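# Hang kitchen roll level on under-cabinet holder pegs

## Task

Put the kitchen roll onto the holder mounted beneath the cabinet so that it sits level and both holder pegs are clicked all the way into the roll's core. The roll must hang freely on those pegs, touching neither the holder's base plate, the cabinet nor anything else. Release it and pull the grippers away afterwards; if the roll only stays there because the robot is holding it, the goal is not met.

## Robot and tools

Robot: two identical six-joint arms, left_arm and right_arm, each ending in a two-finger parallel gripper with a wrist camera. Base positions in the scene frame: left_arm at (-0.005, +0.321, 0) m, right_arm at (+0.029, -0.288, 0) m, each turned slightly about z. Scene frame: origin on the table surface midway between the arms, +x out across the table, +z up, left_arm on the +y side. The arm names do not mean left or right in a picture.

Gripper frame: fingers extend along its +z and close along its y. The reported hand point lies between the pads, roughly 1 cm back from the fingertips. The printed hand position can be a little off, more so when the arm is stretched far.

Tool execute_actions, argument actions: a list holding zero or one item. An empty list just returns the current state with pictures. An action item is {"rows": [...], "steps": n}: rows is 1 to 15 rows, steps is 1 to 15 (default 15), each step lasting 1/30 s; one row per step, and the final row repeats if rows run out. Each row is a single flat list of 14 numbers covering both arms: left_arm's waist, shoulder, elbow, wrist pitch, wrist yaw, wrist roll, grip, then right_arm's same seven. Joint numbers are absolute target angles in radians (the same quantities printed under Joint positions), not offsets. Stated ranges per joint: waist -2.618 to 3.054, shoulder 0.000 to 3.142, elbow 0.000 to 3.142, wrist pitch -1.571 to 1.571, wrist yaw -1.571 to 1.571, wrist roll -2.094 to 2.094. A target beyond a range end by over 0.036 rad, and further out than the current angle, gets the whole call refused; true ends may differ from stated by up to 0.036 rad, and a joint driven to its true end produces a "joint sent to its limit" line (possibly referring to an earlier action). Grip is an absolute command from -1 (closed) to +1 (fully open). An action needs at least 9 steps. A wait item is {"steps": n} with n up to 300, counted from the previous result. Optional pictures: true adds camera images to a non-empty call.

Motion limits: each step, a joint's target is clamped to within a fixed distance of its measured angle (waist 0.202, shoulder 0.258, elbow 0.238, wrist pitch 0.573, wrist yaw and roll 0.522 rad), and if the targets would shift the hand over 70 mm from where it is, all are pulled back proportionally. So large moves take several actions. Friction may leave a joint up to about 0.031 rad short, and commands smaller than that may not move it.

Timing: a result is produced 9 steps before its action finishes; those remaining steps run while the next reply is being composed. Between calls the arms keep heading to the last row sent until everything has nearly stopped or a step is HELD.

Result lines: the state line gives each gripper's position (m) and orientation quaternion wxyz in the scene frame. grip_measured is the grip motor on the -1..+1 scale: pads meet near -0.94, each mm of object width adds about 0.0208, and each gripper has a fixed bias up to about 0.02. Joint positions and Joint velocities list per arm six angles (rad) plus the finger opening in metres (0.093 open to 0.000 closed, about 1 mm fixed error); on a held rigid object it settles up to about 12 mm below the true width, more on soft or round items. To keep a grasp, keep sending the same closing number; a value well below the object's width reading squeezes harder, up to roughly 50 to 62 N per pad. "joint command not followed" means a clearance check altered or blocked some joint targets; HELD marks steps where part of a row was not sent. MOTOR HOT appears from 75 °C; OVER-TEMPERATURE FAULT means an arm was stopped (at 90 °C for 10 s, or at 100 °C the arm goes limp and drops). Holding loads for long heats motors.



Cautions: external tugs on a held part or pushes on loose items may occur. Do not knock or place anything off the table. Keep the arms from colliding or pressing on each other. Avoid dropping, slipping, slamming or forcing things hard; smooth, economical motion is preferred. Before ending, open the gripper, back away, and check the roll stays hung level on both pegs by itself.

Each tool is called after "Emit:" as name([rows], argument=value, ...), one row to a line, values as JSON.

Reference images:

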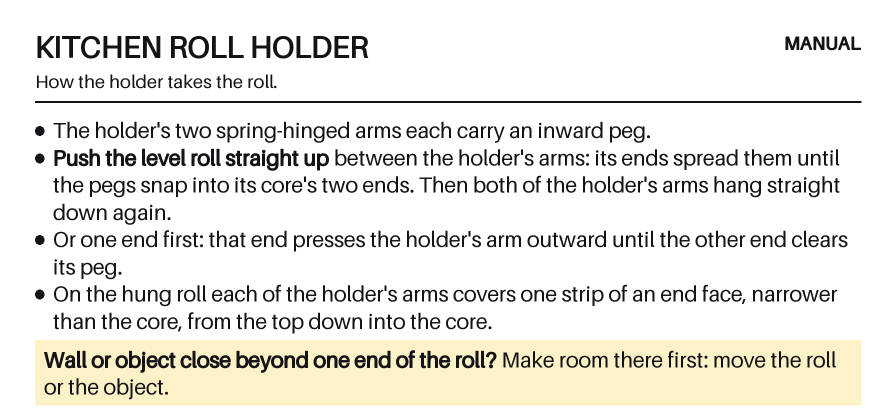

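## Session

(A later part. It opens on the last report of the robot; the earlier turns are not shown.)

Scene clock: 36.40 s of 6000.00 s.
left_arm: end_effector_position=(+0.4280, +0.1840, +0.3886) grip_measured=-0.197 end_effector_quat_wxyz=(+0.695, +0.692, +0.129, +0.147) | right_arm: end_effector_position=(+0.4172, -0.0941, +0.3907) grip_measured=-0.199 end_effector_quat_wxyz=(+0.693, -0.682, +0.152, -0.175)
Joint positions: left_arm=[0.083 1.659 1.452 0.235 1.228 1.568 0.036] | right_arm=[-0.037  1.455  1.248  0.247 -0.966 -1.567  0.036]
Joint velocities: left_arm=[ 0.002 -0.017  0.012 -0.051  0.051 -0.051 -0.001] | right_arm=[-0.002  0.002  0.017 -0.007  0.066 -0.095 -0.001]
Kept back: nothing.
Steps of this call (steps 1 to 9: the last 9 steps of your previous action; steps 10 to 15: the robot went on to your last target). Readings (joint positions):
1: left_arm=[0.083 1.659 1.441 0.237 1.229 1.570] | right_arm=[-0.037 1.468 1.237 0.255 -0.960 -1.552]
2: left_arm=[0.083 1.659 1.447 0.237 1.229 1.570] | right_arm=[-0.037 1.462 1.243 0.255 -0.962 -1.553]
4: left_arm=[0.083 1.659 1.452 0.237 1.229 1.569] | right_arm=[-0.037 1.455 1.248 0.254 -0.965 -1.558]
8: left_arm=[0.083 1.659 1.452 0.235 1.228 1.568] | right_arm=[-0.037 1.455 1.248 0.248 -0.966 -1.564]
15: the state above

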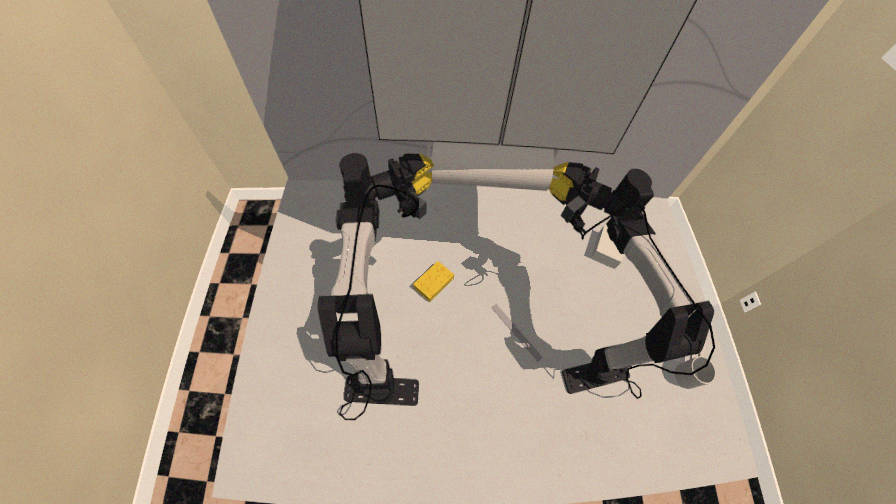

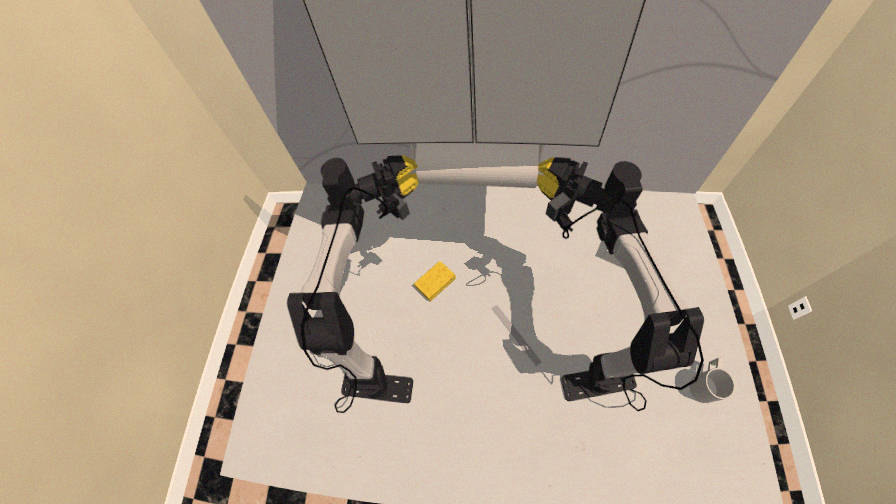

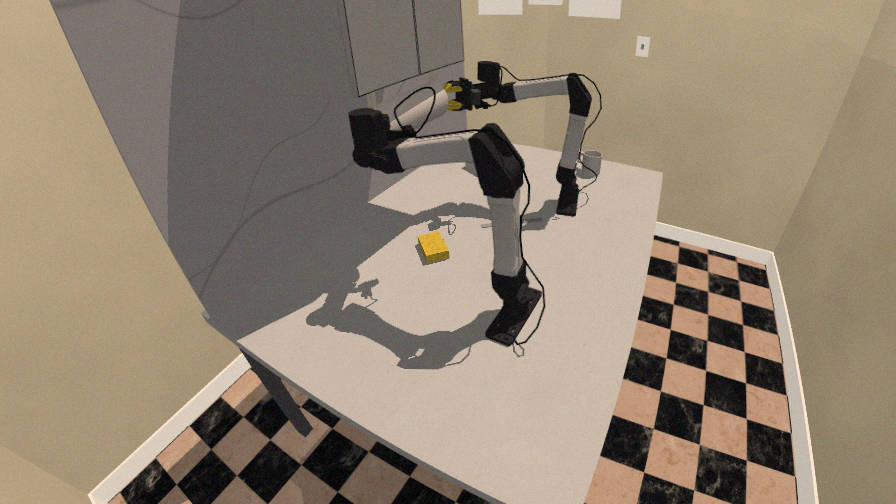

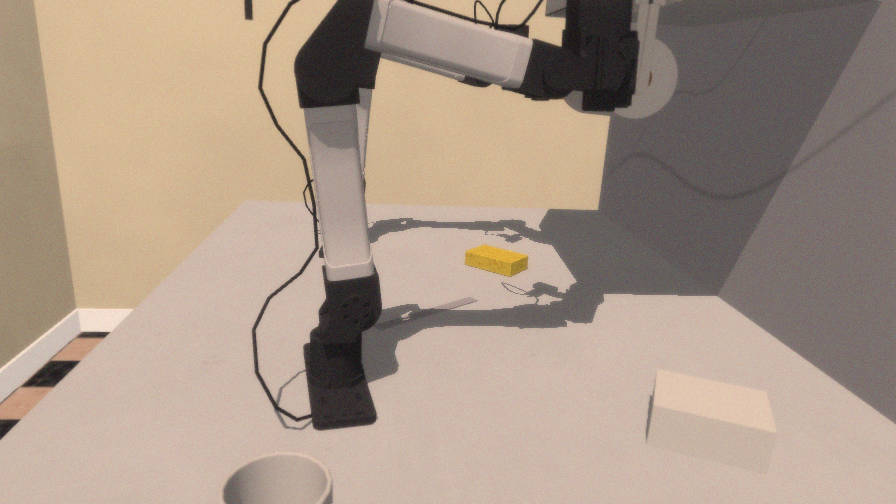

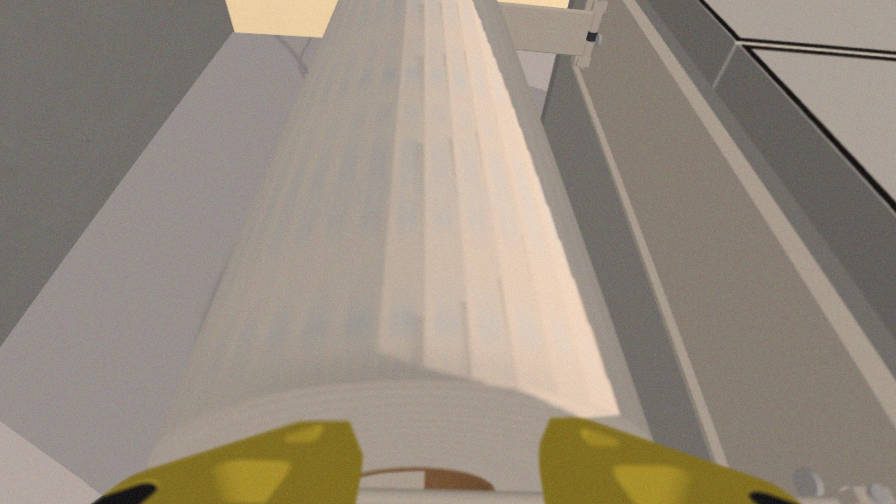

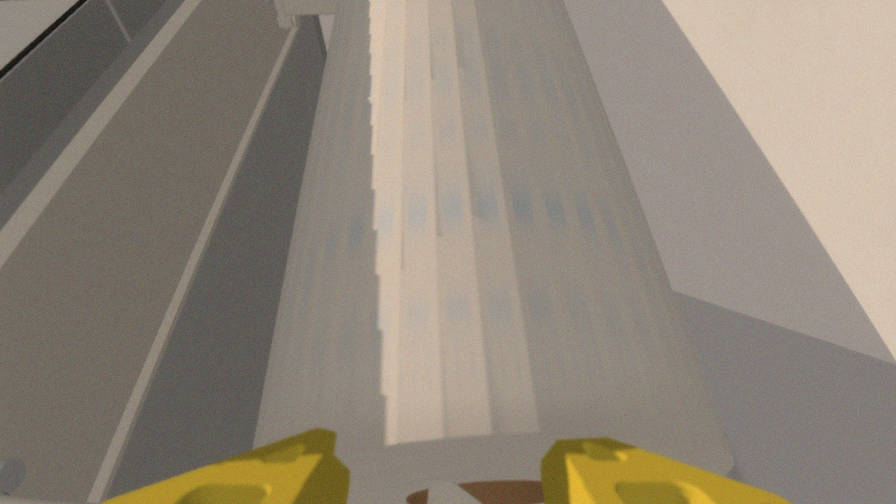

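Right is in; left needs about 1 cm more, slightly back.

Emit:
execute_actions([
  {"rows":[[-0.015,1.62,1.49,0.24,1.36,1.57,-0.2,0.065,1.45,1.26,0.26,-1.1,-1.57,-0.2],[-0.015,1.615,1.495,0.24,1.36,1.57,-0.2,0.065,1.45,1.26,0.25,-1.1,-1.57,-0.2],[-0.015,1.61,1.5,0.23,1.36,1.57,-0.2,0.065,1.45,1.26,0.24,-1.1,-1.57,-0.2],[-0.015,1.61,1.505,0.22,1.36,1.57,-0.2,0.065,1.45,1.26,0.24,-1.1,-1.57,-0.2]]},
])

Emit:
execute_actions([
  {"steps":15},
], pictures=true)

Scene clock: 37.00 s of 6000.00 s.
left_arm: end_effector_position=(+0.4261, +0.1840, +0.3937) grip_measured=-0.197 end_effector_quat_wxyz=(+0.695, +0.692, +0.132, +0.146) | right_arm: end_effector_position=(+0.4168, -0.0938, +0.3874) grip_measured=-0.199 end_effector_quat_wxyz=(+0.691, -0.685, +0.157, -0.168)
Joint positions: left_arm=[0.083 1.651 1.467 0.206 1.225 1.568 0.036] | right_arm=[-0.037  1.455  1.248  0.228 -0.969 -1.567  0.036]
Joint velocities: left_arm=[-0.002 -0.051  0.066 -0.11  -0.081 -0.022  0.   ] | right_arm=[ 0.012  0.012 -0.012 -0.11   0.022 -0.007 -0.   ]
Steps of this call (steps 1 to 12: the robot went on to your last target; steps 13 to 18: the first 6 steps of this action). Readings (joint positions):
13: left_arm=[0.083 1.658 1.452 0.234 1.228 1.568] | right_arm=[-0.037 1.455 1.248 0.245 -0.967 -1.567]
14: left_arm=[0.083 1.657 1.453 0.230 1.227 1.568] | right_arm=[-0.037 1.455 1.248 0.242 -0.967 -1.567]
16: left_arm=[0.083 1.654 1.461 0.216 1.225 1.568] | right_arm=[-0.037 1.455 1.248 0.233 -0.969 -1.567]
18: the state above

Scene clock: 37.50 s of 6000.00 s.
left_arm: end_effector_position=(+0.4235, +0.1841, +0.3976) grip_measured=-0.197 end_effector_quat_wxyz=(+0.695, +0.692, +0.132, +0.146) | right_arm: end_effector_position=(+0.4166, -0.0938, +0.3873) grip_measured=-0.199 end_effector_quat_wxyz=(+0.691, -0.686, +0.156, -0.167)
Joint positions: left_arm=[0.083 1.642 1.472 0.194 1.225 1.568 0.036] | right_arm=[-0.037  1.455  1.248  0.228 -0.97  -1.567  0.036]
Joint velocities: left_arm=[-0.002 -0.007  0.007 -0.007  0.037 -0.007  0.001] | right_arm=[ 0.017 -0.017 -0.007  0.037  0.007 -0.066  0.001]
Kept back: nothing.
Steps of this call (steps 1 to 9: the last 9 steps of your previous action; steps 10 to 15: the robot went on to your last target). Readings (joint positions):
1: left_arm=[0.083 1.649 1.469 0.203 1.228 1.568] | right_arm=[-0.037 1.455 1.248 0.228 -0.969 -1.567]
2: left_arm=[0.083 1.645 1.469 0.202 1.229 1.568] | right_arm=[-0.037 1.455 1.248 0.228 -0.969 -1.567]
4: left_arm=[0.083 1.642 1.472 0.198 1.227 1.568] | right_arm=[-0.037 1.455 1.248 0.228 -0.970 -1.567]
8: left_arm=[0.083 1.642 1.472 0.194 1.225 1.568] | right_arm=[-0.037 1.455 1.248 0.228 -0.970 -1.567]
15: the state above

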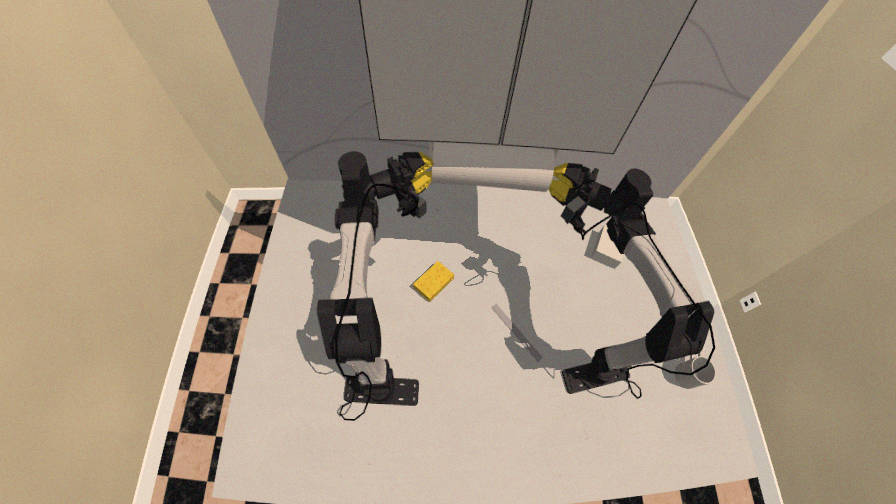

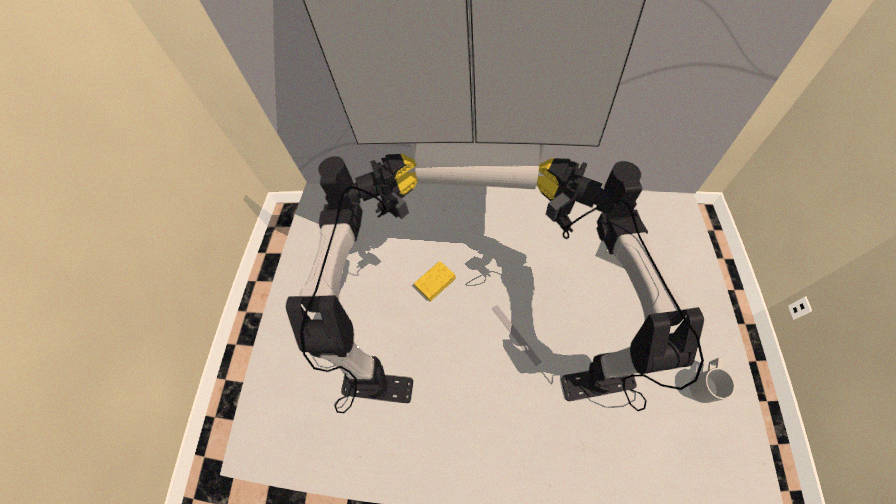

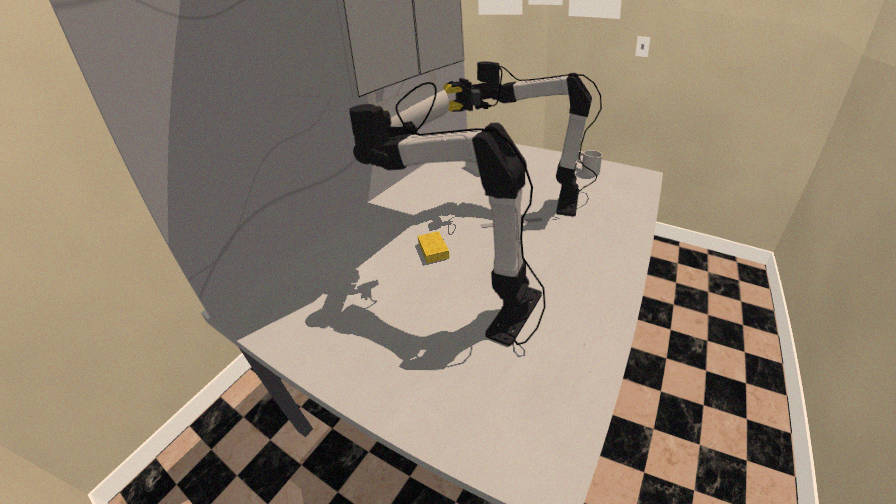

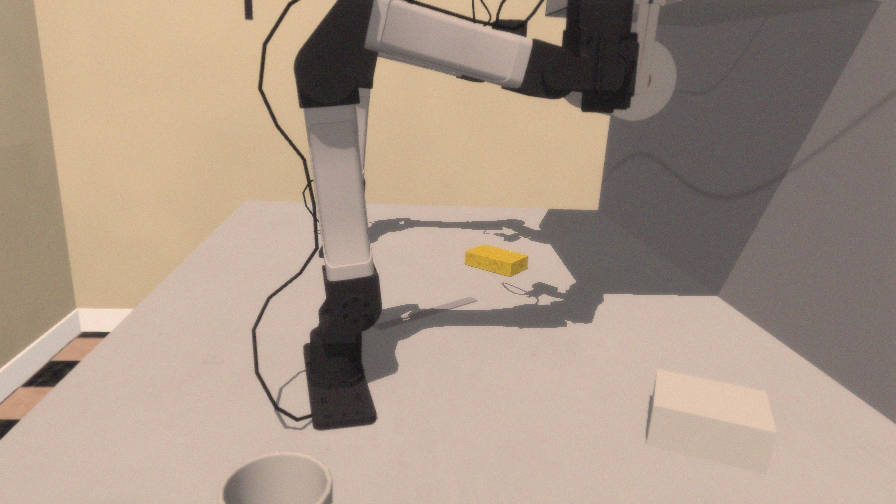

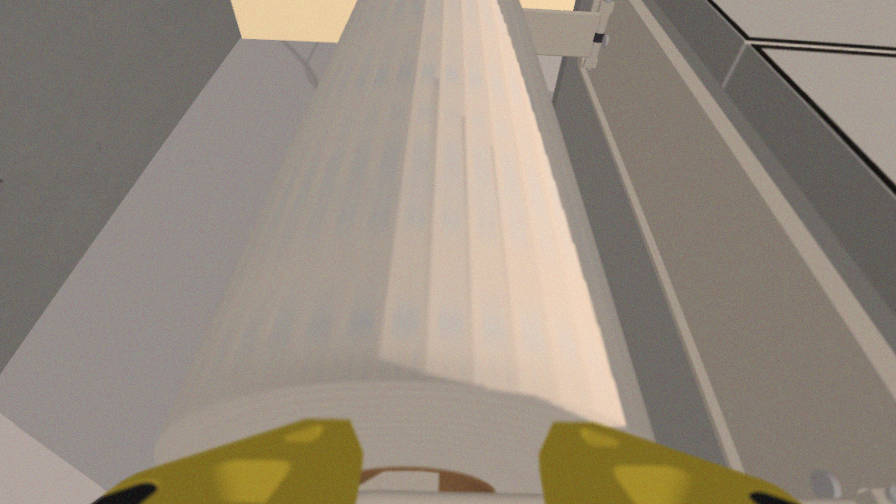

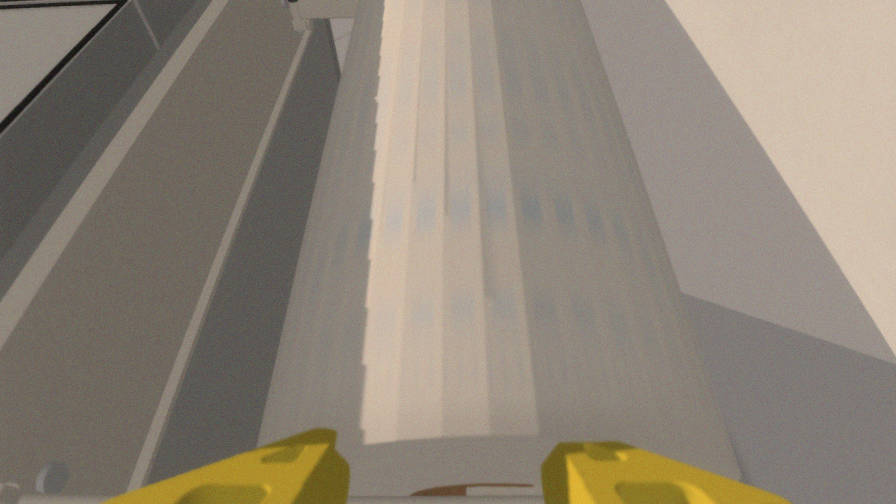

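Both in. Release.

Emit:
execute_actions([
  {"rows":[[0.005,1.64,1.47,0.2,1.33,1.57,-0.2,0.045,1.455,1.24,0.22,-1.07,-1.57,-0.2],[0.025,1.64,1.47,0.2,1.31,1.57,-0.2,0.025,1.455,1.24,0.22,-1.05,-1.57,-0.2],[0.045,1.64,1.47,0.2,1.29,1.57,-0.2,0.005,1.455,1.24,0.22,-1.03,-1.57,-0.2],[0.065,1.64,1.47,0.2,1.27,1.57,-0.2,-0.015,1.455,1.24,0.22,-1.01,-1.57,-0.2],[0.085,1.64,1.47,0.2,1.26,1.57,-0.2,-0.035,1.455,1.24,0.22,-1.0,-1.57,-0.2],[0.1,1.64,1.47,0.2,1.27,1.57,-0.2,-0.055,1.455,1.24,0.22,-1.02,-1.57,-0.2],[0.12,1.64,1.47,0.2,1.29,1.57,-0.2,-0.075,1.455,1.24,0.22,-1.05,-1.57,-0.2],[0.14,1.62,1.45,0.2,1.31,1.57,-0.2,-0.095,1.43,1.22,0.22,-1.08,-1.57,-0.2],[0.16,1.58,1.41,0.2,1.33,1.57,-0.2,-0.115,1.39,1.18,0.22,-1.1,-1.57,-0.2],[0.19,1.53,1.36,0.2,1.35,1.57,-0.2,-0.14,1.34,1.13,0.22,-1.12,-1.57,-0.2],[0.22,1.47,1.3,0.2,1.35,1.57,-0.2,-0.17,1.28,1.07,0.22,-1.14,-1.57,-0.2],[0.25,1.4,1.23,0.2,1.35,1.57,-0.2,-0.21,1.21,1.0,0.22,-1.15,-1.57,-0.2],[0.29,1.33,1.16,0.2,1.35,1.57,-0.2,-0.25,1.14,0.93,0.22,-1.15,-1.57,-0.2],[0.33,1.26,1.09,0.2,1.35,1.57,-0.2,-0.3,1.07,0.86,0.22,-1.15,-1.57,-0.2],[0.4,1.15,0.98,0.2,1.35,1.57,-0.2,-0.4,0.95,0.74,0.22,-1.15,-1.57,-0.2]]},
])

Emit:
execute_actions([
  {"steps":30},
], pictures=true)

Scene clock: 38.67 s of 6000.00 s.
left_arm: end_effector_position=(+0.4248, +0.1897, +0.3962) grip_measured=-0.197 end_effector_quat_wxyz=(+0.693, +0.692, +0.139, +0.146) | right_arm: end_effector_position=(+0.4186, -0.0977, +0.3853) grip_measured=-0.199 end_effector_quat_wxyz=(+0.689, -0.686, +0.164, -0.166)
Joint positions: left_arm=[0.097 1.642 1.472 0.184 1.229 1.568 0.036] | right_arm=[-0.047  1.455  1.248  0.216 -0.971 -1.567  0.036]
Joint velocities: left_arm=[ 0.046 -0.002 -0.022  0.022  0.139 -0.037  0.   ] | right_arm=[-0.115  0.002 -0.022 -0.022 -0.183  0.007 -0.   ]
Steps of this call (steps 1 to 15: the robot went on to your last target; steps 16 to 29: nothing new was sent; steps 30 to 35: the first 6 steps of this action). Readings (joint positions):
30: left_arm=[0.085 1.642 1.472 0.192 1.223 1.568] | right_arm=[-0.037 1.455 1.248 0.226 -0.969 -1.567]
31: left_arm=[0.087 1.642 1.472 0.189 1.222 1.568] | right_arm=[-0.037 1.455 1.248 0.224 -0.967 -1.567]
33: left_arm=[0.092 1.642 1.472 0.185 1.222 1.568] | right_arm=[-0.040 1.455 1.248 0.219 -0.966 -1.567]
35: the state above

Scene clock: 39.67 s of 6000.00 s.
left_arm: end_effector_position=(+0.3076, +0.2658, +0.3836) grip_measured=-0.197 end_effector_quat_wxyz=(+0.675, +0.677, +0.188, +0.225) | right_arm: end_effector_position=(+0.3172, -0.1953, +0.3484) grip_measured=-0.199 end_effector_quat_wxyz=(+0.672, -0.668, +0.211, -0.237)
Joint positions: left_arm=[0.401 1.139 0.995 0.198 1.345 1.568 0.036] | right_arm=[-0.394  0.946  0.765  0.222 -1.143 -1.567  0.036]
Joint velocities: left_arm=[-0.012  0.012  0.002 -0.022 -0.066  0.007 -0.001] | right_arm=[-0.012 -0.022  0.007  0.022 -0.066  0.007  0.   ]
Kept back: nothing.
Steps of this call (steps 1 to 9: the last 9 steps of your previous action; steps 10 to 30: the robot went on to your last target). Readings (joint positions):
1: left_arm=[0.101 1.642 1.472 0.184 1.238 1.568] | right_arm=[-0.053 1.455 1.248 0.215 -0.983 -1.567]
2: left_arm=[0.107 1.642 1.472 0.184 1.253 1.568] | right_arm=[-0.062 1.455 1.248 0.215 -1.000 -1.567]
4: left_arm=[0.135 1.615 1.436 0.189 1.277 1.568] | right_arm=[-0.092 1.427 1.215 0.219 -1.032 -1.567]
8: left_arm=[0.263 1.412 1.205 0.186 1.308 1.568] | right_arm=[-0.222 1.210 0.991 0.220 -1.092 -1.567]
30: the state above

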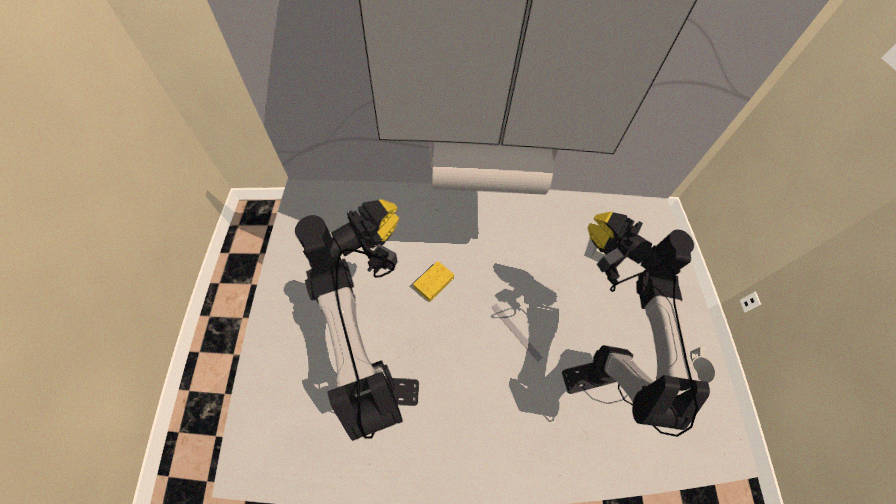

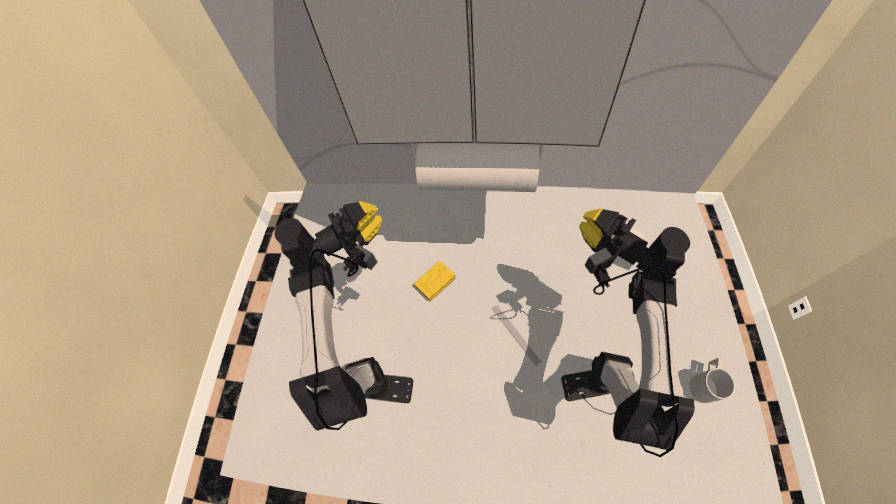

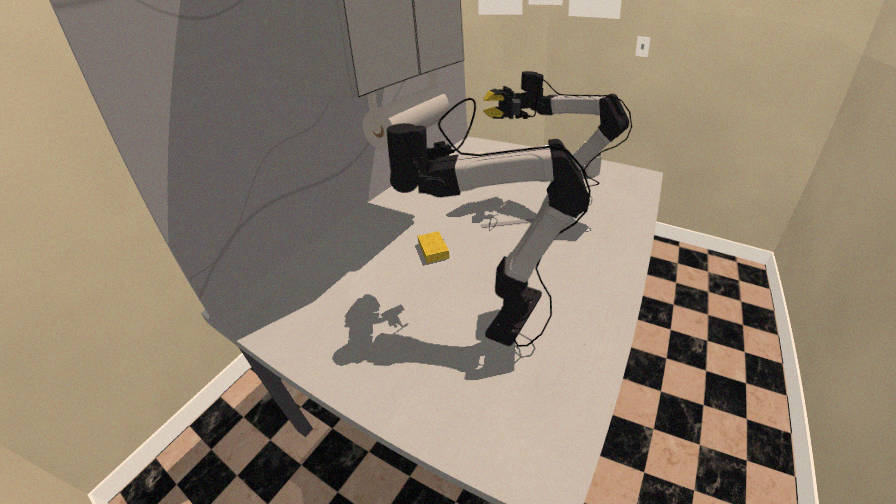

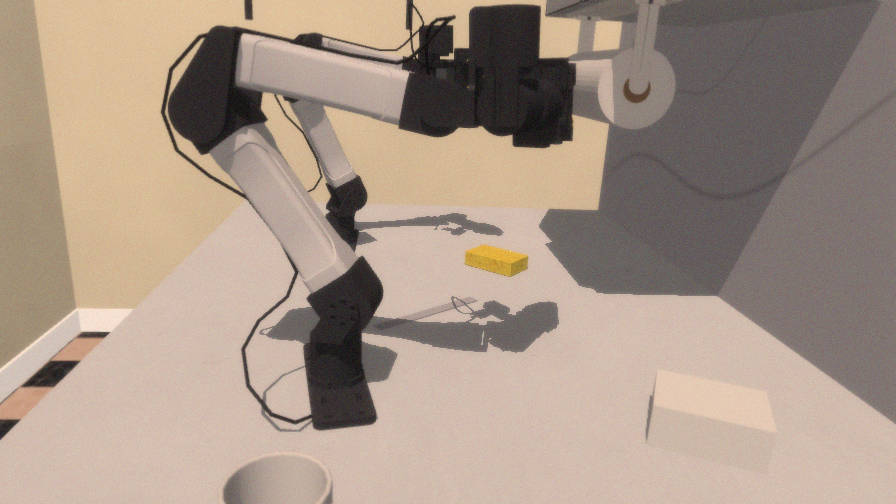

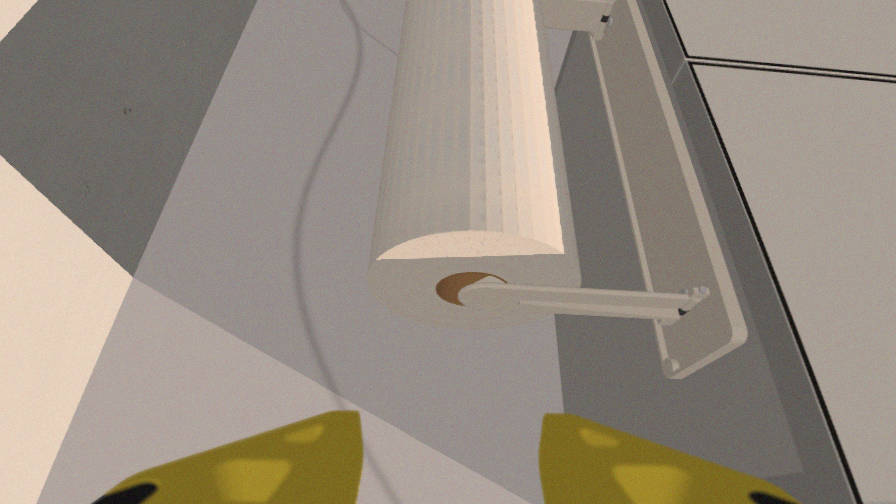

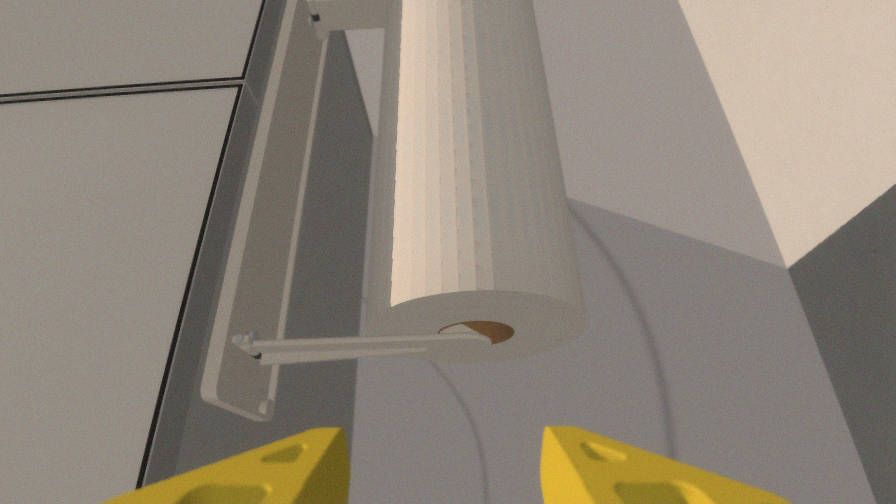

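Emit:
finished_scene(scene=1)

The scene is finished: the task was done.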